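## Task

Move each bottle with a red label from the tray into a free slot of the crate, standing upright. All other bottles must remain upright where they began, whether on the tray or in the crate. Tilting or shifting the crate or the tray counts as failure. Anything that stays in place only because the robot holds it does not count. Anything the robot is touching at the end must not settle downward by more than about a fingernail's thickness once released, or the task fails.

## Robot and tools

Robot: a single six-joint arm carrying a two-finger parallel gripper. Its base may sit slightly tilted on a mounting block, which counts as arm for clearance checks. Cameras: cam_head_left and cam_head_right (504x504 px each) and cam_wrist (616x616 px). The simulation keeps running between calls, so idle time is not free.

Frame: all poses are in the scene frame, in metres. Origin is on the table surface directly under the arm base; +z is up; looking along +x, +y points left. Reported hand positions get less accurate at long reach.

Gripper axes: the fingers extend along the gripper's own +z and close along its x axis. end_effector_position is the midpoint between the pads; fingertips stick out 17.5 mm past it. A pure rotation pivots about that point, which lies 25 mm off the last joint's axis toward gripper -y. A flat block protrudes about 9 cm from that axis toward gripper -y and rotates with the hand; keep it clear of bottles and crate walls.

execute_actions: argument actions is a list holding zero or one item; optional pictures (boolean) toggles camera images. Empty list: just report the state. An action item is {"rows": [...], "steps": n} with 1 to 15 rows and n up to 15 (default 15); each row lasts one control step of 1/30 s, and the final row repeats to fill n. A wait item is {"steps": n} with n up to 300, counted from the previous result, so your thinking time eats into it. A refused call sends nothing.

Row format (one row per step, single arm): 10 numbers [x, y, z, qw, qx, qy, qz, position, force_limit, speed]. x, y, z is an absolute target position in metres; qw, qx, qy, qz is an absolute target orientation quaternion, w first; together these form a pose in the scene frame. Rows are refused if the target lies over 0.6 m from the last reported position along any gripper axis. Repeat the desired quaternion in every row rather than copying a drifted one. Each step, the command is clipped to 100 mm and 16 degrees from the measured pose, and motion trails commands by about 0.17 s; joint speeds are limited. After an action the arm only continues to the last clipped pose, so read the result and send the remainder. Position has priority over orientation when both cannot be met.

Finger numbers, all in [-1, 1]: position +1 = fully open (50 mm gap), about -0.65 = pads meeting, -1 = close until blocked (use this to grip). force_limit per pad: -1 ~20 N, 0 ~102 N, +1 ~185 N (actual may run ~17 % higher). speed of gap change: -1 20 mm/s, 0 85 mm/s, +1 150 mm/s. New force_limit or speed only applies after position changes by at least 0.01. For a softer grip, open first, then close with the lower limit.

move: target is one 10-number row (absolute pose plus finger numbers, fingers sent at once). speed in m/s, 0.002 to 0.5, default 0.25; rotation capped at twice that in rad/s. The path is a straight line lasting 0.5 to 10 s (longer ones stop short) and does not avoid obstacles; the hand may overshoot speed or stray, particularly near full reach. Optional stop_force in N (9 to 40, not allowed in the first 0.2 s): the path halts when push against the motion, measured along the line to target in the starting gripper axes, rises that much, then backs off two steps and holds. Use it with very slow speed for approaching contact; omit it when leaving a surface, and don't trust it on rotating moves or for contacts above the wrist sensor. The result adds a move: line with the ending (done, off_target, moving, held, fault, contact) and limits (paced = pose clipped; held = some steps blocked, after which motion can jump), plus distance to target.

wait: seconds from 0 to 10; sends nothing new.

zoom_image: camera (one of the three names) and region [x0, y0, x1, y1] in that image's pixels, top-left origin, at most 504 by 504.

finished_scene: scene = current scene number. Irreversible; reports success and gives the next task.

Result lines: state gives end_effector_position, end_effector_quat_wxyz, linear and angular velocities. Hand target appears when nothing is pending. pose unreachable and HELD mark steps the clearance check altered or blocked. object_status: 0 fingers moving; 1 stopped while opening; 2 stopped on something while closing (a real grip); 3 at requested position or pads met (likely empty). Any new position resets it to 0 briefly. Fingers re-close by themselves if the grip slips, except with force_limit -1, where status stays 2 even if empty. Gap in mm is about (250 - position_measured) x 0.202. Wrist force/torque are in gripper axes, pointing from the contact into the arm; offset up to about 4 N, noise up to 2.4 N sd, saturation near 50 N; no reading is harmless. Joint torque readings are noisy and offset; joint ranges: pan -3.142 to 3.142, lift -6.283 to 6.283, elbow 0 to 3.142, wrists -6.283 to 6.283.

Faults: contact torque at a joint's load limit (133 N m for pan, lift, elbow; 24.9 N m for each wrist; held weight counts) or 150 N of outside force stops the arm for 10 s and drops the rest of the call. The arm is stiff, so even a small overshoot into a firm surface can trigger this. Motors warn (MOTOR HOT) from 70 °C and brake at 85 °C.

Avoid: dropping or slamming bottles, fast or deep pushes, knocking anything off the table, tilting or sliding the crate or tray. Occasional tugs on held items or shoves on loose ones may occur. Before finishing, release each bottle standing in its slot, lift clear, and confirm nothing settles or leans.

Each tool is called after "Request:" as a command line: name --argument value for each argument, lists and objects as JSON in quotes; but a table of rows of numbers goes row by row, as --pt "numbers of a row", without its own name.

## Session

Request:
execute_actions --actions '[]'

Scene clock: 0.00 s of 6000.00 s.
end_effector_position=(+0.5311, -0.0895, +0.3819) position_measured=3 object_status=3 end_effector_quat_wxyz=(-0.617, +0.708, -0.324, -0.111) end_effector_velocity=(-0.000, +0.000, -0.000) end_effector_angular_velocity=(-0.001, -0.001, -0.000)
Joint positions: [-0.812 -1.599  2.048 -1.575 -0.731  1.223]
Joint velocities: [-0.    -0.001  0.001 -0.002 -0.    -0.   ]
Joint torques (N m, as the arm reports them, + toward a larger angle): no reading
Motor temperatures (°C, as the motors report them): [25 27 26 31 30 37]
Wrist force (N, on the end effector, along its own x y z axes, offset not removed): no reading
Wrist torque (N m, same axes, about the end effector's origin, offset not removed): no reading
Hand target: +0.531, -0.089, +0.382; -0.617, +0.708, -0.324, -0.111

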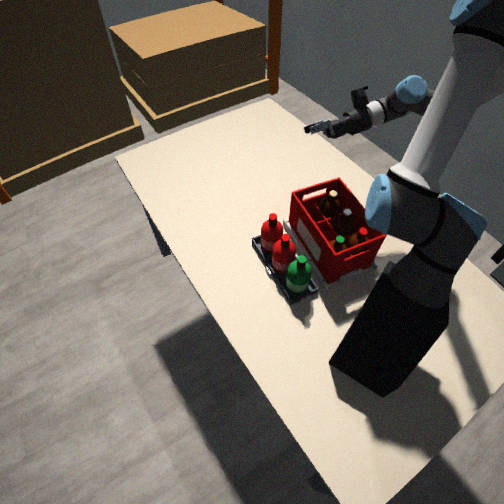

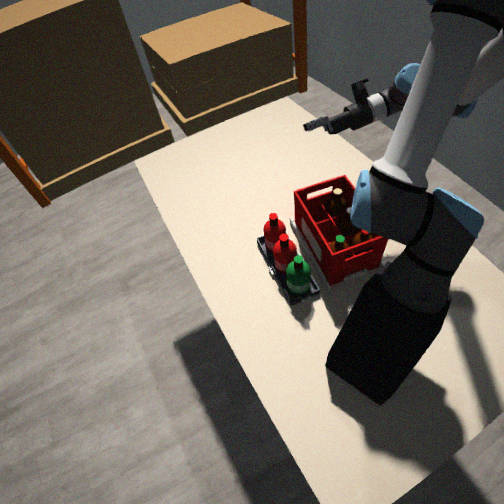

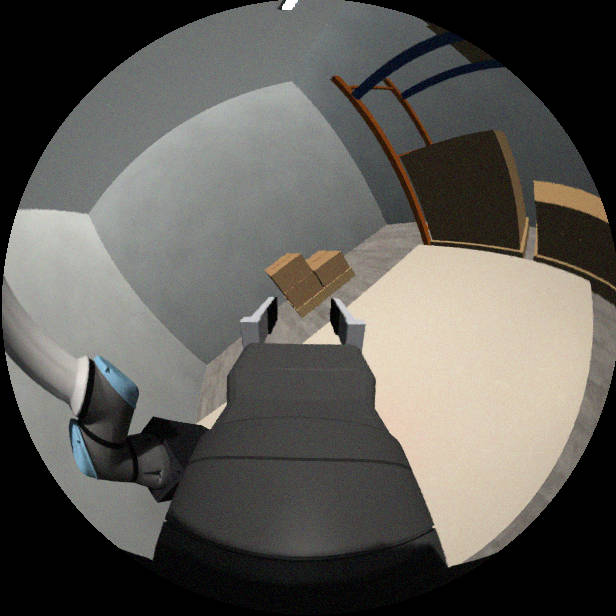

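Request:
move --target '[0.42,-0.08,0.45,0,1,0,0,1,0,0]'

Scene clock: 6.87 s of 6000.00 s.
end_effector_position=(+0.4195, -0.0797, +0.4493) position_measured=3 object_status=3 end_effector_quat_wxyz=(+0.001, +1.000, +0.001, -0.000) end_effector_velocity=(-0.001, +0.000, -0.001) end_effector_angular_velocity=(-0.006, +0.003, +0.002)
Joint positions: [ 0.019 -1.935  2.121 -1.943 -2.095  1.564]
Joint velocities: [ 0.003  0.002  0.003  0.001 -0.007  0.003]
Joint torques (N m, as the arm reports them, + toward a larger angle): [ 16.75  -1.22 -13.66  -0.84  -2.31   1.43]
Motor temperatures (°C, as the motors report them): [25 27 26 31 30 37]
Wrist force (N, on the end effector, along its own x y z axes, offset not removed): [-0.9 -1.0 -1.8]
Wrist torque (N m, same axes, about the end effector's origin, offset not removed): [-0.10 0.19 -0.03]
Hand target: +0.419, -0.080, +0.449; +0.001, +1.000, +0.001, -0.000
Off the commanded pose: 0.001 m, 0 deg.
After step 90, 0.27 s passed at rest.
move: done

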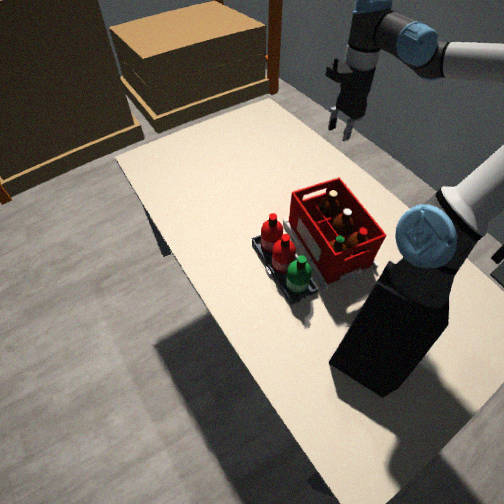

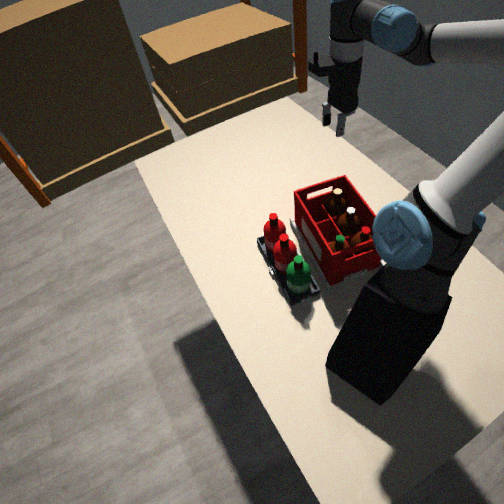

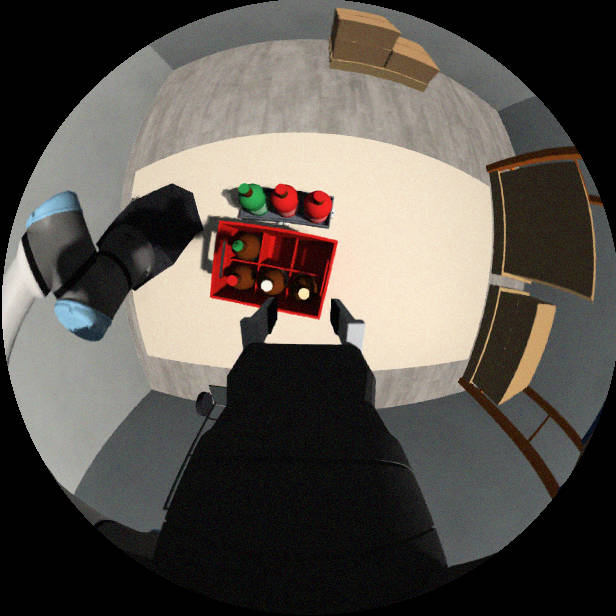

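Request:
move --target '[0.455,0.095,0.25,0,1,0,0,1,0,0]'

Request:
zoom_image --camera "cam_wrist" --region '[180,200,440,400]'

Scene clock: 16.97 s of 6000.00 s.
end_effector_position=(+0.4544, +0.0949, +0.2501) position_measured=3 object_status=3 end_effector_quat_wxyz=(+0.000, +1.000, +0.000, -0.000) end_effector_velocity=(+0.000, +0.002, -0.000) end_effector_angular_velocity=(+0.001, -0.001, +0.002)
Joint positions: [ 0.141 -1.294  2.276 -2.668 -2.113  1.705]
Joint velocities: [ 0.002  0.004 -0.001 -0.003  0.    -0.   ]
Joint torques (N m, as the arm reports them, + toward a larger angle): [ 24.73 -14.89 -15.82  -4.67  -2.35   1.52]
Motor temperatures (°C, as the motors report them): [25 27 26 31 30 37]
Wrist force (N, on the end effector, along its own x y z axes, offset not removed): [-1.3 1.2 2.3]
Wrist torque (N m, same axes, about the end effector's origin, offset not removed): [0.35 0.38 -0.10]
Hand target: +0.454, +0.095, +0.250; +0.000, +1.000, +0.000, -0.000
Off the commanded pose: 0.001 m, 0 deg.
After step 90, 5.47 s passed at rest.
move: done

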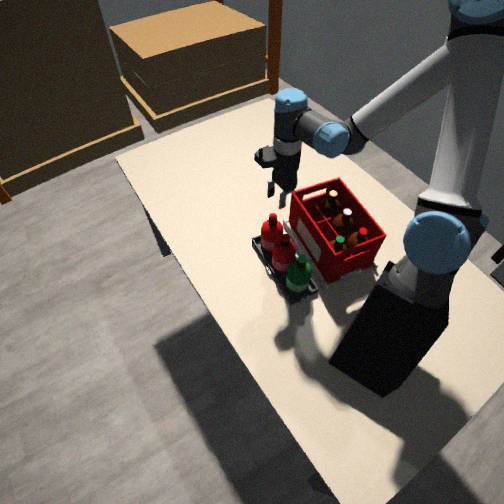

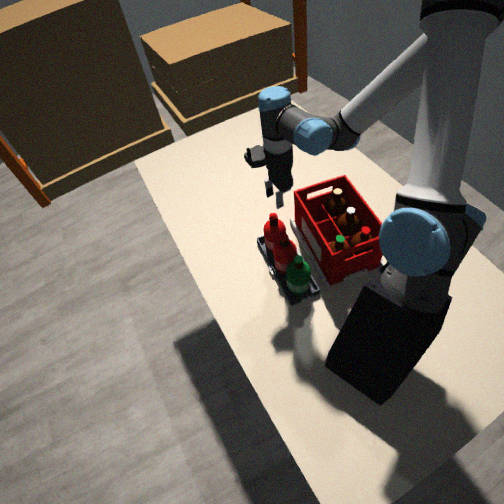

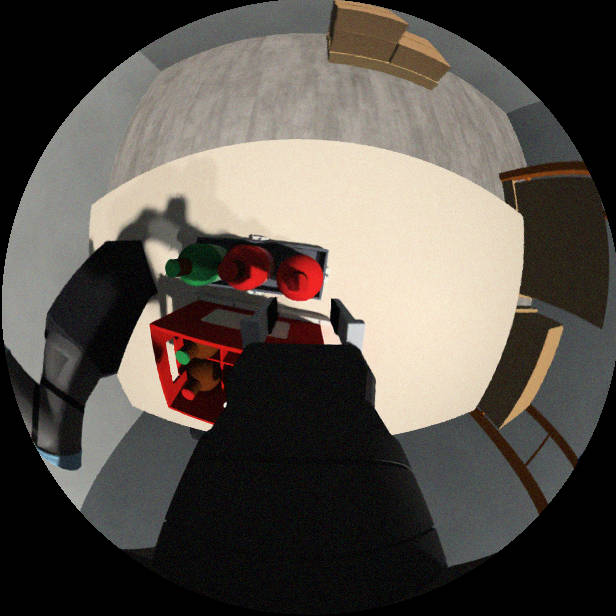

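Region (180, 200, 440, 400) of cam_wrist's 616x616 image, scaled by 1.938, with more detail than that image has; it fills the top 388 rows of this view, and the rest is white.

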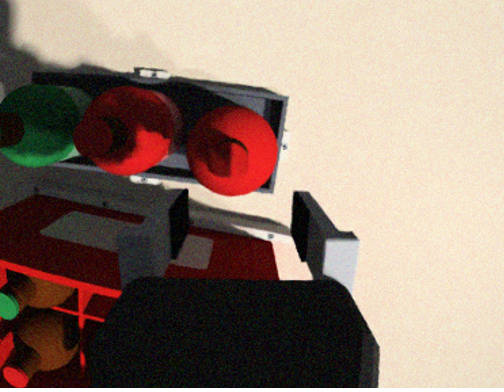

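Request:
move --target '[0.449,0.115,0.20,0,1,0,0,1,0,0]' --speed 0.1

Request:
zoom_image --camera "cam_wrist" --region '[180,200,440,400]'

Scene clock: 23.23 s of 6000.00 s.
end_effector_position=(+0.4489, +0.1150, +0.2001) position_measured=3 object_status=3 end_effector_quat_wxyz=(-0.000, +1.000, -0.000, +0.000) end_effector_velocity=(-0.000, +0.001, -0.001) end_effector_angular_velocity=(-0.001, +0.000, +0.001)
Joint positions: [ 0.122 -1.143  2.297 -2.851 -2.11   1.683]
Joint velocities: [ 0.     0.004 -0.001 -0.003 -0.001 -0.   ]
Joint torques (N m, as the arm reports them, + toward a larger angle): [  6.69 -16.18  -1.46  -4.55   2.07  -1.39]
Motor temperatures (°C, as the motors report them): [25 27 26 31 30 37]
Wrist force (N, on the end effector, along its own x y z axes, offset not removed): [0.6 -0.9 2.7]
Wrist torque (N m, same axes, about the end effector's origin, offset not removed): [0.05 0.02 -0.11]
Hand target: +0.449, +0.115, +0.200; -0.000, +1.000, -0.000, +0.000
Off the commanded pose: 0.000 m, 0 deg.
After step 90, 2.30 s passed at rest.
move: done

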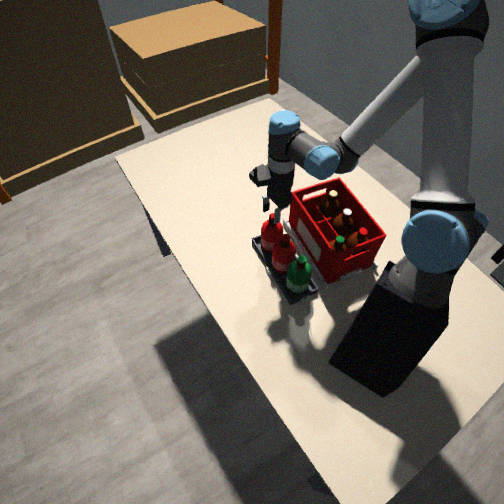

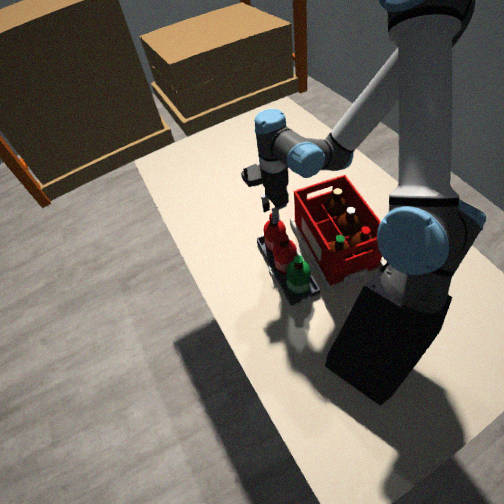

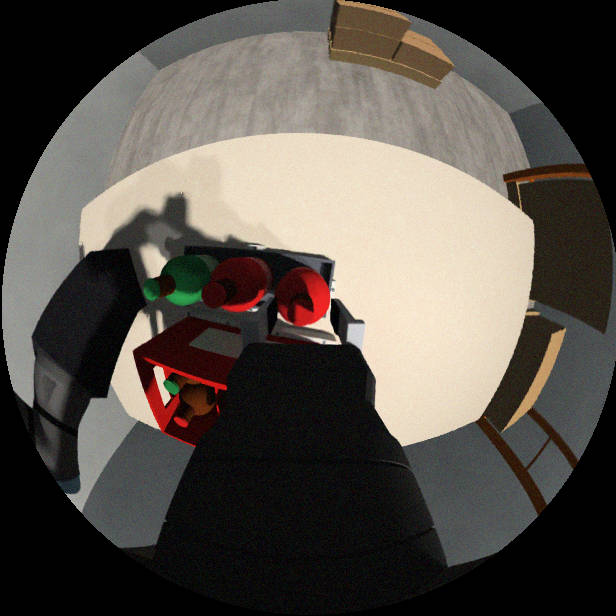

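Region (180, 200, 440, 400) of cam_wrist's 616x616 image, scaled by 1.938, with more detail than that image has; it fills the top 388 rows of this view, and the rest is white.

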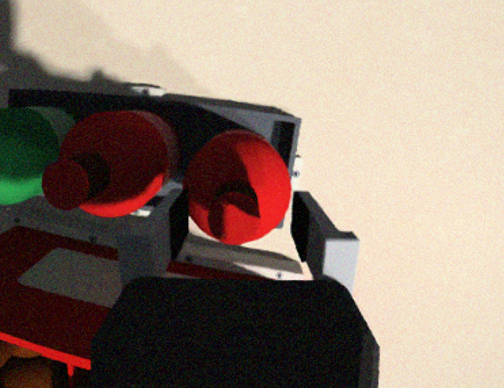

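Request:
move --target '[0.449,0.115,0.165,0,1,0,0,1,0,0]' --speed 0.04

Request:
move --target '[0.449,0.115,0.165,0,1,0,0,-1,-0.5,0]'

Request:
move --target '[0.449,0.115,0.38,0,1,0,0,-1,-0.5,0]' --speed 0.15

Request:
move --target '[0.432,-0.009,0.375,0,1,0,0,-1,-0.5,0]' --speed 0.1

Request:
zoom_image --camera "cam_head_left" --region '[240,110,420,290]'

Request:
zoom_image --camera "cam_wrist" --region '[180,200,440,400]'

Scene clock: 34.23 s of 6000.00 s.
end_effector_position=(+0.4490, +0.1150, +0.1651) position_measured=3 object_status=3 end_effector_quat_wxyz=(-0.000, +1.000, -0.000, +0.000) end_effector_velocity=(-0.000, +0.001, -0.001) end_effector_angular_velocity=(+0.001, -0.000, +0.001)
Joint positions: [ 0.081 -1.049  2.303 -2.975 -2.104  1.636]
Joint velocities: [-0.001  0.004  0.001 -0.005  0.001 -0.001]
Joint torques (N m, as the arm reports them, + toward a larger angle): [  8.42 -18.6    0.82  -4.55   2.19  -1.27]
Motor temperatures (°C, as the motors report them): [25 27 26 31 30 37]
Wrist force (N, on the end effector, along its own x y z axes, offset not removed): [-3.6 0.8 4.8]
Wrist torque (N m, same axes, about the end effector's origin, offset not removed): [0.39 0.66 -0.12]
Hand target: +0.449, +0.115, +0.165; -0.000, +1.000, -0.000, +0.000
Off the commanded pose: 0.000 m, 0 deg.
After step 90, 6.80 s passed at rest.
move: done

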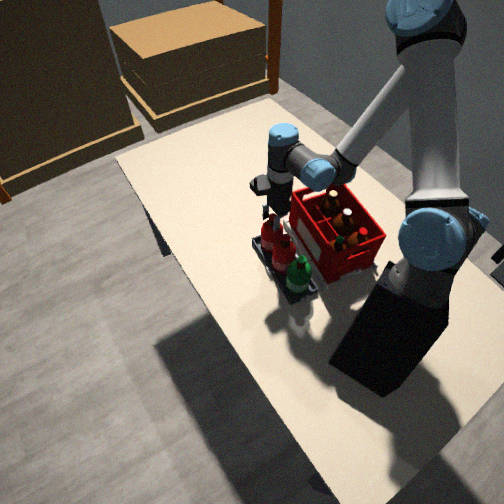

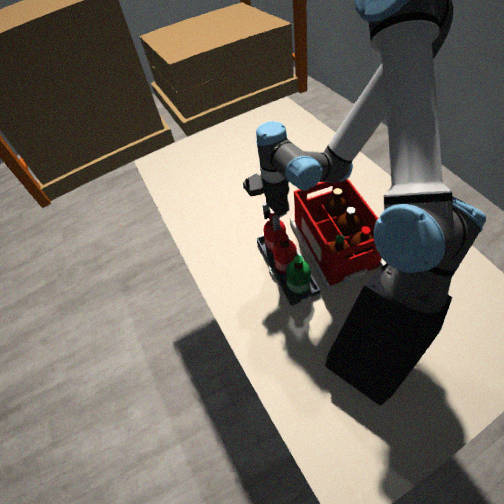

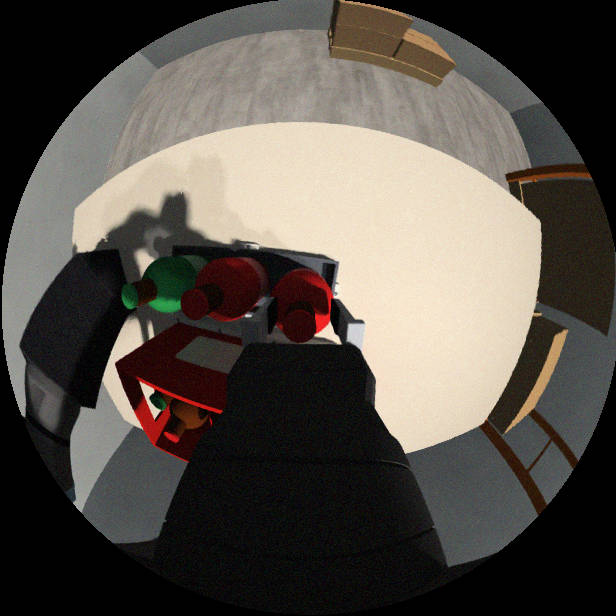

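Scene clock: 34.93 s of 6000.00 s.
end_effector_position=(+0.4490, +0.1150, +0.1650) position_measured=124 object_status=2 end_effector_quat_wxyz=(-0.000, +1.000, +0.000, +0.000) end_effector_velocity=(-0.000, +0.001, +0.000) end_effector_angular_velocity=(+0.001, -0.000, +0.001)
Joint positions: [ 0.081 -1.049  2.303 -2.975 -2.104  1.636]
Joint velocities: [ 0.001 -0.     0.     0.     0.001  0.   ]
Joint torques (N m, as the arm reports them, + toward a larger angle): [  4.65 -13.68 -10.52  -4.06  -1.13  -1.28]
Motor temperatures (°C, as the motors report them): [25 27 26 31 30 37]
Wrist force (N, on the end effector, along its own x y z axes, offset not removed): [-4.9 -0.5 -15.1]
Wrist torque (N m, same axes, about the end effector's origin, offset not removed): [-0.20 0.19 -0.03]
Hand target: +0.449, +0.115, +0.165; -0.000, +1.000, -0.000, +0.000
Off the commanded pose: 0.000 m, 0 deg.
move: done

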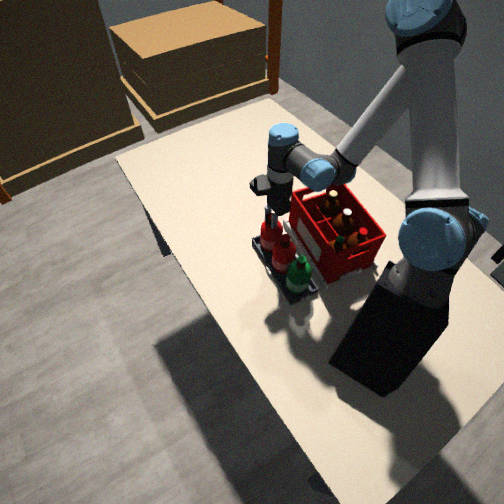

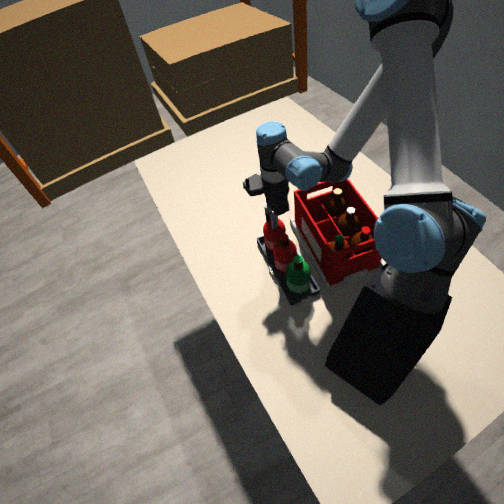

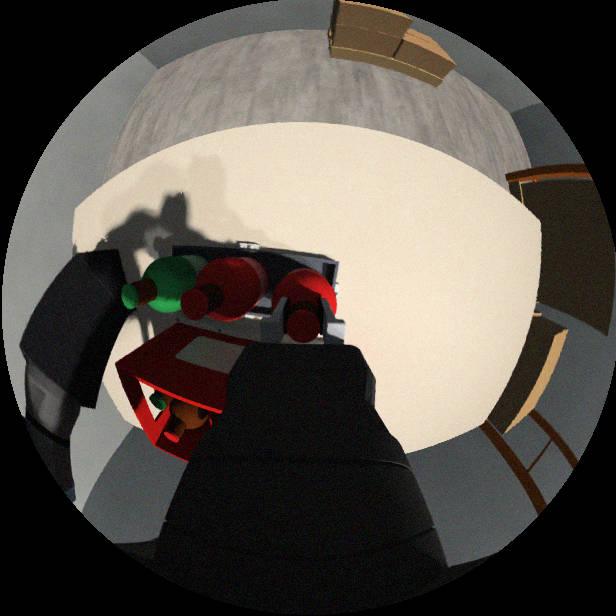

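Scene clock: 36.80 s of 6000.00 s.
end_effector_position=(+0.4490, +0.1148, +0.3798) position_measured=124 object_status=2 end_effector_quat_wxyz=(+0.000, +1.000, +0.000, -0.000) end_effector_velocity=(+0.002, -0.001, +0.002) end_effector_angular_velocity=(+0.000, -0.000, -0.003)
Joint positions: [ 0.334 -1.488  2.113 -2.193 -2.124  1.931]
Joint velocities: [ 0.    -0.001 -0.006  0.006  0.     0.003]
Joint torques (N m, as the arm reports them, + toward a larger angle): [ 23.48 -39.88 -24.01  -1.15  -2.11   1.55]
Motor temperatures (°C, as the motors report them): [25 27 26 31 30 37]
Wrist force (N, on the end effector, along its own x y z axes, offset not removed): [-1.5 0.0 3.3]
Wrist torque (N m, same axes, about the end effector's origin, offset not removed): [0.13 0.31 0.00]
Hand target: +0.449, +0.115, +0.380; +0.000, +1.000, +0.000, -0.000
Off the commanded pose: 0.000 m, 0 deg.
move: done

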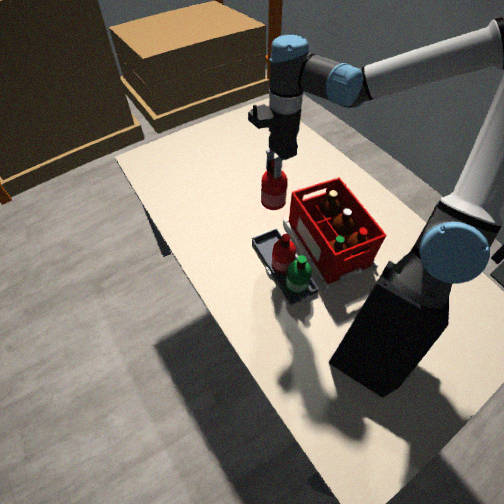

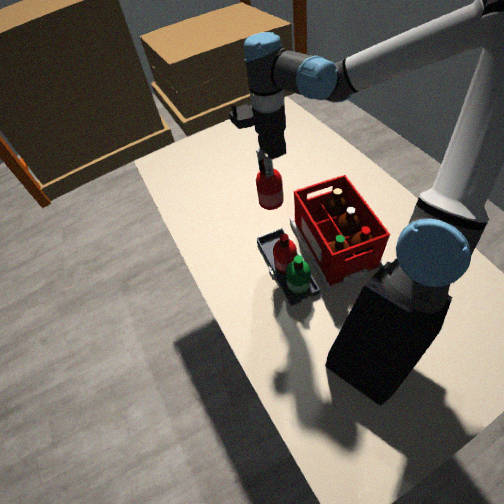

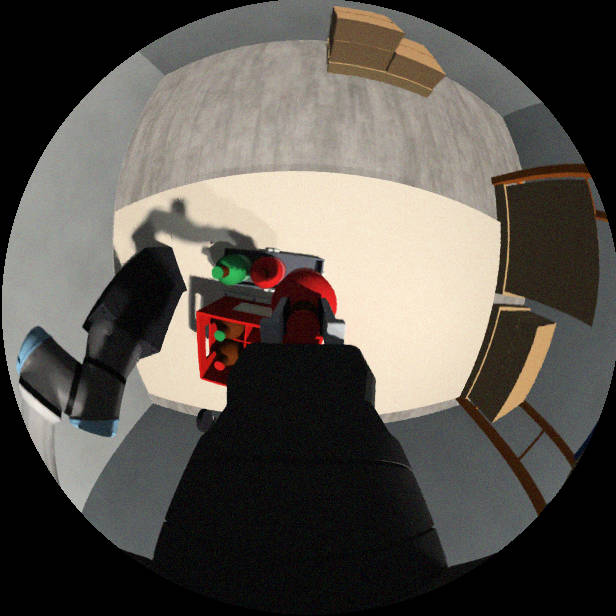

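Scene clock: 38.47 s of 6000.00 s.
end_effector_position=(+0.4324, -0.0088, +0.3750) position_measured=124 object_status=2 end_effector_quat_wxyz=(-0.000, +1.000, -0.000, +0.000) end_effector_velocity=(+0.000, -0.001, +0.001) end_effector_angular_velocity=(-0.001, -0.002, +0.000)
Joint positions: [ 0.084 -1.74   2.235 -2.215 -2.104  1.639]
Joint velocities: [-0.002 -0.003 -0.     0.001 -0.    -0.004]
Joint torques (N m, as the arm reports them, + toward a larger angle): [  0.83 -35.19 -13.08  -5.09   2.2   -1.29]
Motor temperatures (°C, as the motors report them): [25 27 26 31 30 37]
Wrist force (N, on the end effector, along its own x y z axes, offset not removed): [0.6 1.9 5.3]
Wrist torque (N m, same axes, about the end effector's origin, offset not removed): [0.34 -0.10 -0.19]
Hand target: +0.432, -0.009, +0.375; -0.000, +1.000, -0.000, +0.000
Off the commanded pose: 0.000 m, 0 deg.
move: done

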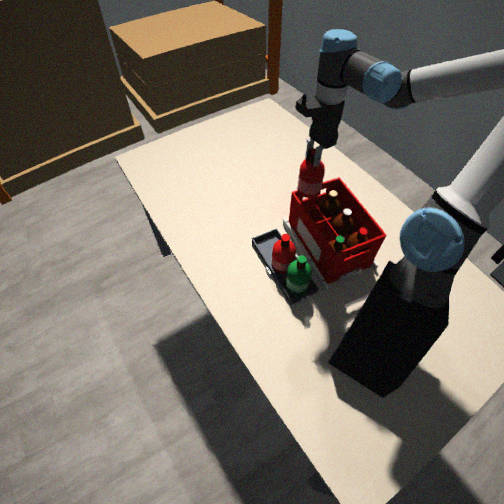

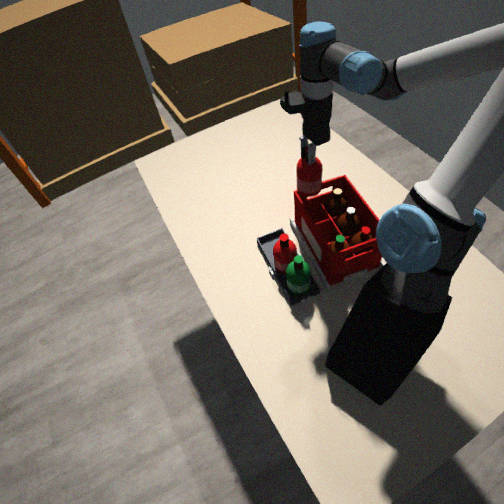

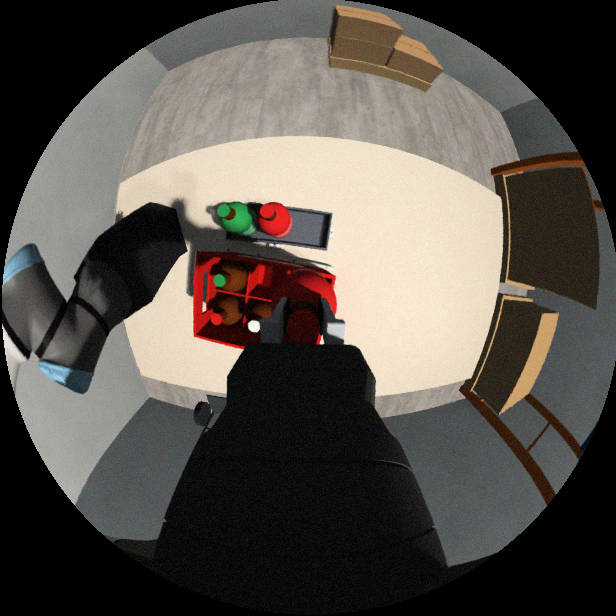

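Region (240, 110, 420, 290) of cam_head_left's 504x504 image, scaled by 2.800, with more detail than that image has.

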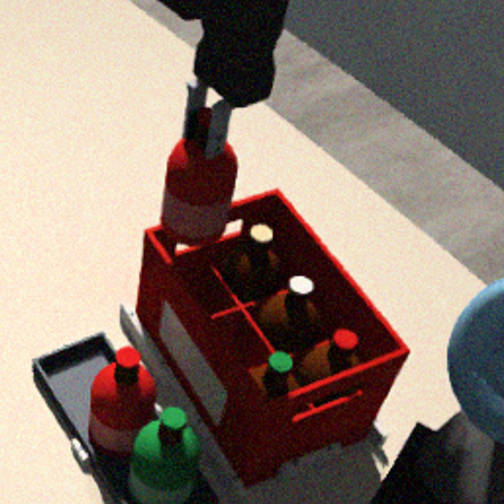

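Region (180, 200, 440, 400) of cam_wrist's 616x616 image, scaled by 1.938, with more detail than that image has; it fills the top 388 rows of this view, and the rest is white.

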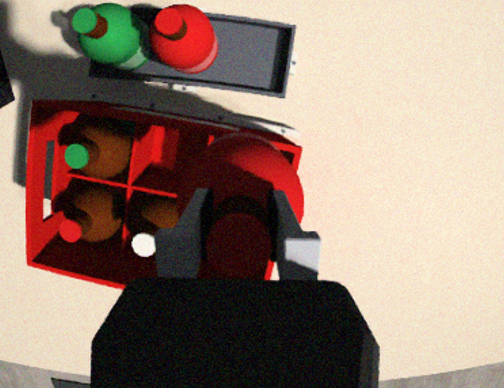

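Request:
move --target '[0.435,-0.024,0.35,0,1,0,0,-1,-0.5,0]' --speed 0.04

Request:
move --target '[0.435,-0.024,0.30,0,1,0,0,-1,-0.5,0]' --speed 0.007 --stop_force 9

Request:
zoom_image --camera "cam_head_left" --region '[240,110,420,290]'

Request:
zoom_image --camera "cam_wrist" --region '[180,200,440,400]'

Scene clock: 51.27 s of 6000.00 s.
end_effector_position=(+0.4350, -0.0239, +0.3501) position_measured=124 object_status=2 end_effector_quat_wxyz=(-0.000, +1.000, -0.000, +0.000) end_effector_velocity=(-0.001, +0.001, -0.002) end_effector_angular_velocity=(+0.001, +0.002, +0.003)
Joint positions: [ 0.015 -1.724  2.273 -2.309 -2.093  1.56 ]
Joint velocities: [-0.001  0.001  0.004 -0.004  0.001 -0.004]
Joint torques (N m, as the arm reports them, + toward a larger angle): [  1.8   -7.93 -12.31  -4.89   2.3   -1.34]
Motor temperatures (°C, as the motors report them): [25 27 26 31 30 37]
Wrist force (N, on the end effector, along its own x y z axes, offset not removed): [-0.5 -1.7 4.8]
Wrist torque (N m, same axes, about the end effector's origin, offset not removed): [-0.31 0.12 -0.03]
Hand target: +0.435, -0.024, +0.350; -0.000, +1.000, -0.000, +0.000
Off the commanded pose: 0.000 m, 0 deg.
After step 110, 8.07 s passed at rest.
move: done

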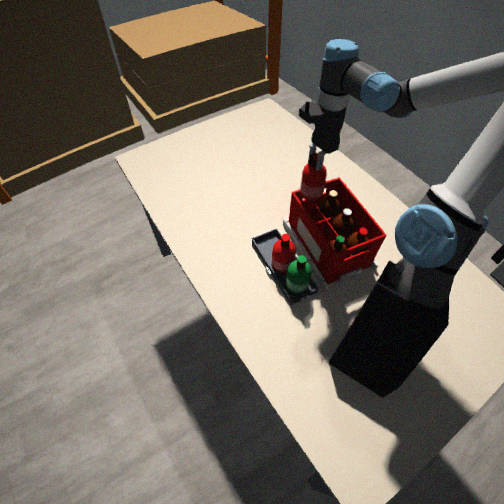

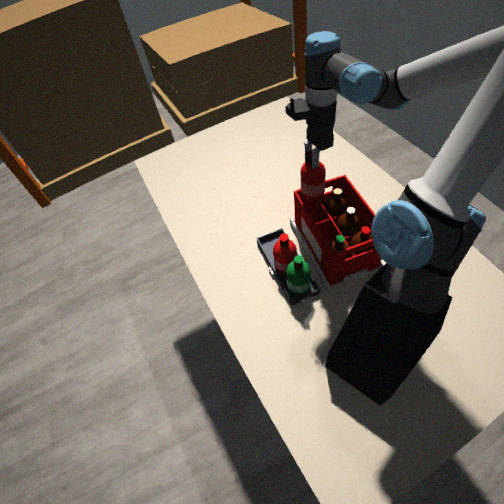

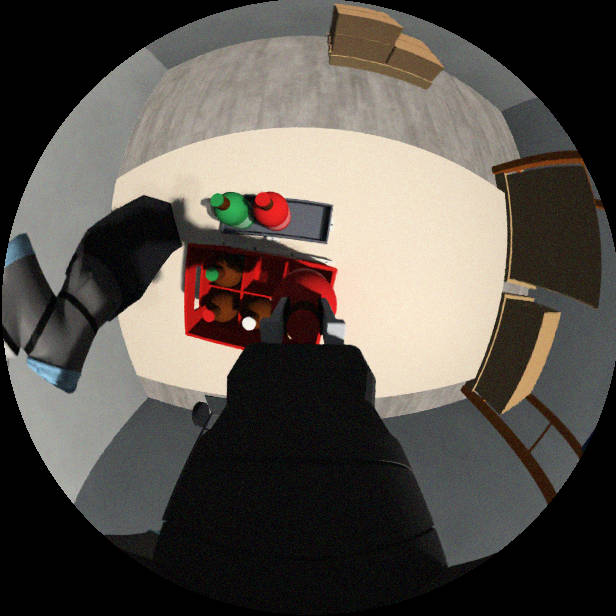

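Scene clock: 58.63 s of 6000.00 s.
end_effector_position=(+0.4350, -0.0240, +0.3001) position_measured=124 object_status=2 end_effector_quat_wxyz=(-0.000, +1.000, -0.000, +0.000) end_effector_velocity=(+0.001, -0.000, -0.000) end_effector_angular_velocity=(-0.001, -0.002, -0.000)
Joint positions: [-0.053 -1.636  2.343 -2.505 -2.079  1.485]
Joint velocities: [-0.001  0.001 -0.001 -0.003 -0.    -0.002]
Joint torques (N m, as the arm reports them, + toward a larger angle): [ 2.81 -9.98 -8.96 -5.16  2.3  -1.24]
Motor temperatures (°C, as the motors report them): [25 27 26 31 30 37]
Wrist force (N, on the end effector, along its own x y z axes, offset not removed): [-3.8 2.1 5.4]
Wrist torque (N m, same axes, about the end effector's origin, offset not removed): [0.26 0.80 -0.06]
Hand target: +0.435, -0.024, +0.300; -0.000, +1.000, -0.000, +0.000
Off the commanded pose: 0.000 m, 0 deg.
move: done

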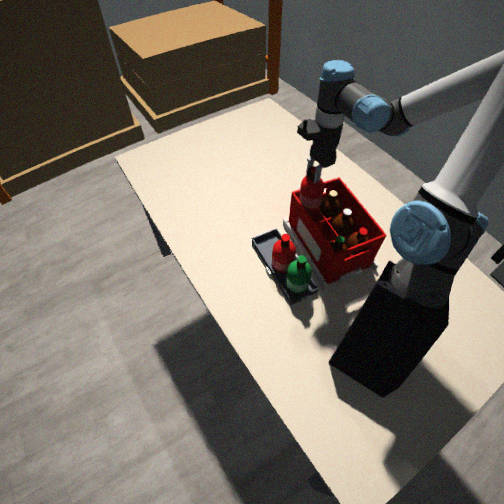

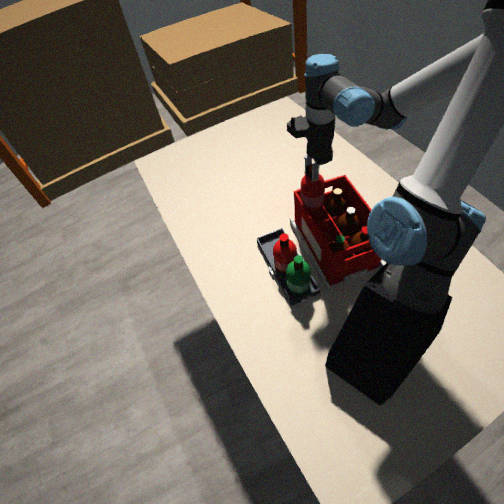

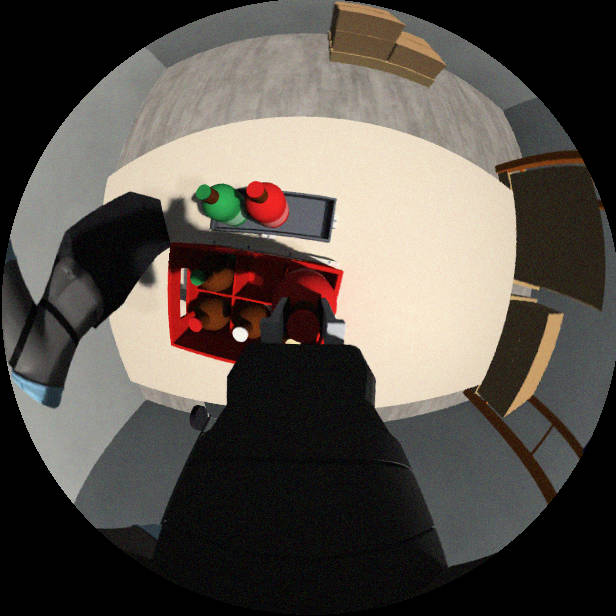

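Region (240, 110, 420, 290) of cam_head_left's 504x504 image, scaled by 2.800, with more detail than that image has.

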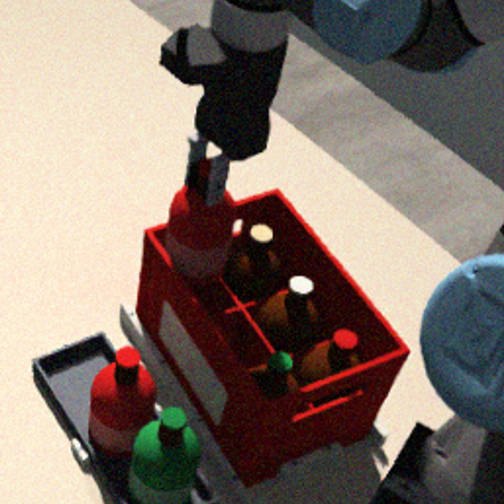

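Region (180, 200, 440, 400) of cam_wrist's 616x616 image, scaled by 1.938, with more detail than that image has; it fills the top 388 rows of this view, and the rest is white.

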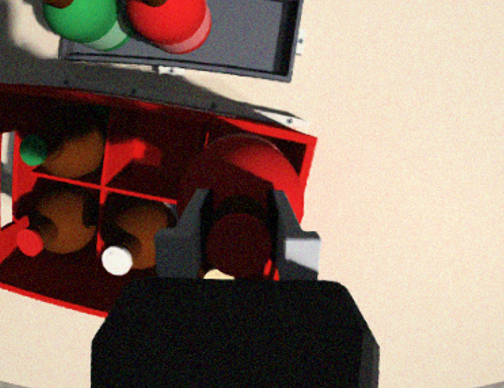

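Inside the rim; continuing down.

Request:
move --target '[0.435,-0.024,0.16,0,1,0,0,-1,-0.5,0]' --speed 0.014 --stop_force 10

Scene clock: 81.80 s of 6000.00 s.
end_effector_position=(+0.4355, -0.0240, +0.1679) position_measured=124 object_status=2 end_effector_quat_wxyz=(-0.000, +1.000, -0.000, +0.001) end_effector_velocity=(-0.000, -0.000, -0.000) end_effector_angular_velocity=(-0.000, +0.000, -0.001)
Joint positions: [-0.22  -1.278  2.432 -3.038 -2.034  1.302]
Joint velocities: [-0.001  0.     0.    -0.001  0.     0.   ]
Joint torques (N m, as the arm reports them, + toward a larger angle): [ 14.63 -29.44  -4.19  -3.02  -0.03   0.11]
Motor temperatures (°C, as the motors report them): [25 27 26 31 30 37]
Wrist force (N, on the end effector, along its own x y z axes, offset not removed): [-4.6 3.4 -23.6]
Wrist torque (N m, same axes, about the end effector's origin, offset not removed): [0.46 -0.05 -0.08]
Hand target: +0.435, -0.024, +0.168; -0.000, +1.000, -0.000, +0.001
Off the commanded pose: 0.008 m, 0 deg.
FORCE FAULT: contact force on the arm reached its limit, and the arm stopped for 10 seconds. The contact can be on any part of the arm, not only on its tool. The arm's remaining commands of this call were not run. The arm holds still and accepts commands again. Move the arm away from the contact; if what it grips holds it there, let go first. Pushing or pulling that hard again can fault the arm again.
After step 90, 0.50 s passed at rest.
move: fault (stop_force had ended the path)

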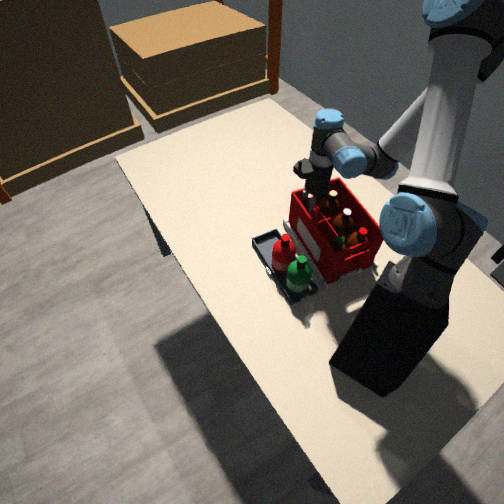

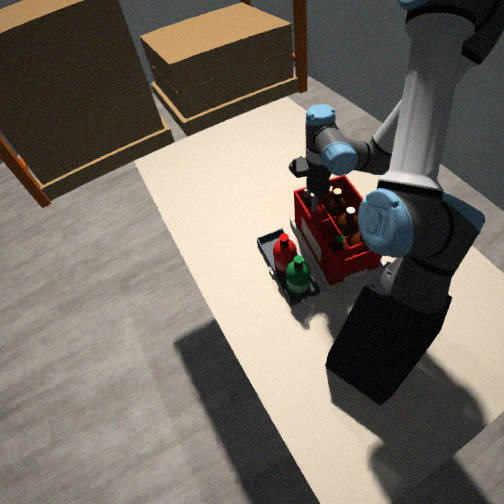

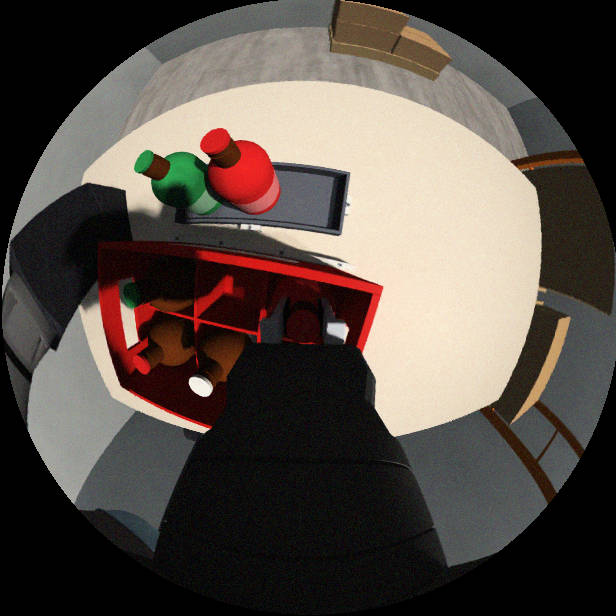

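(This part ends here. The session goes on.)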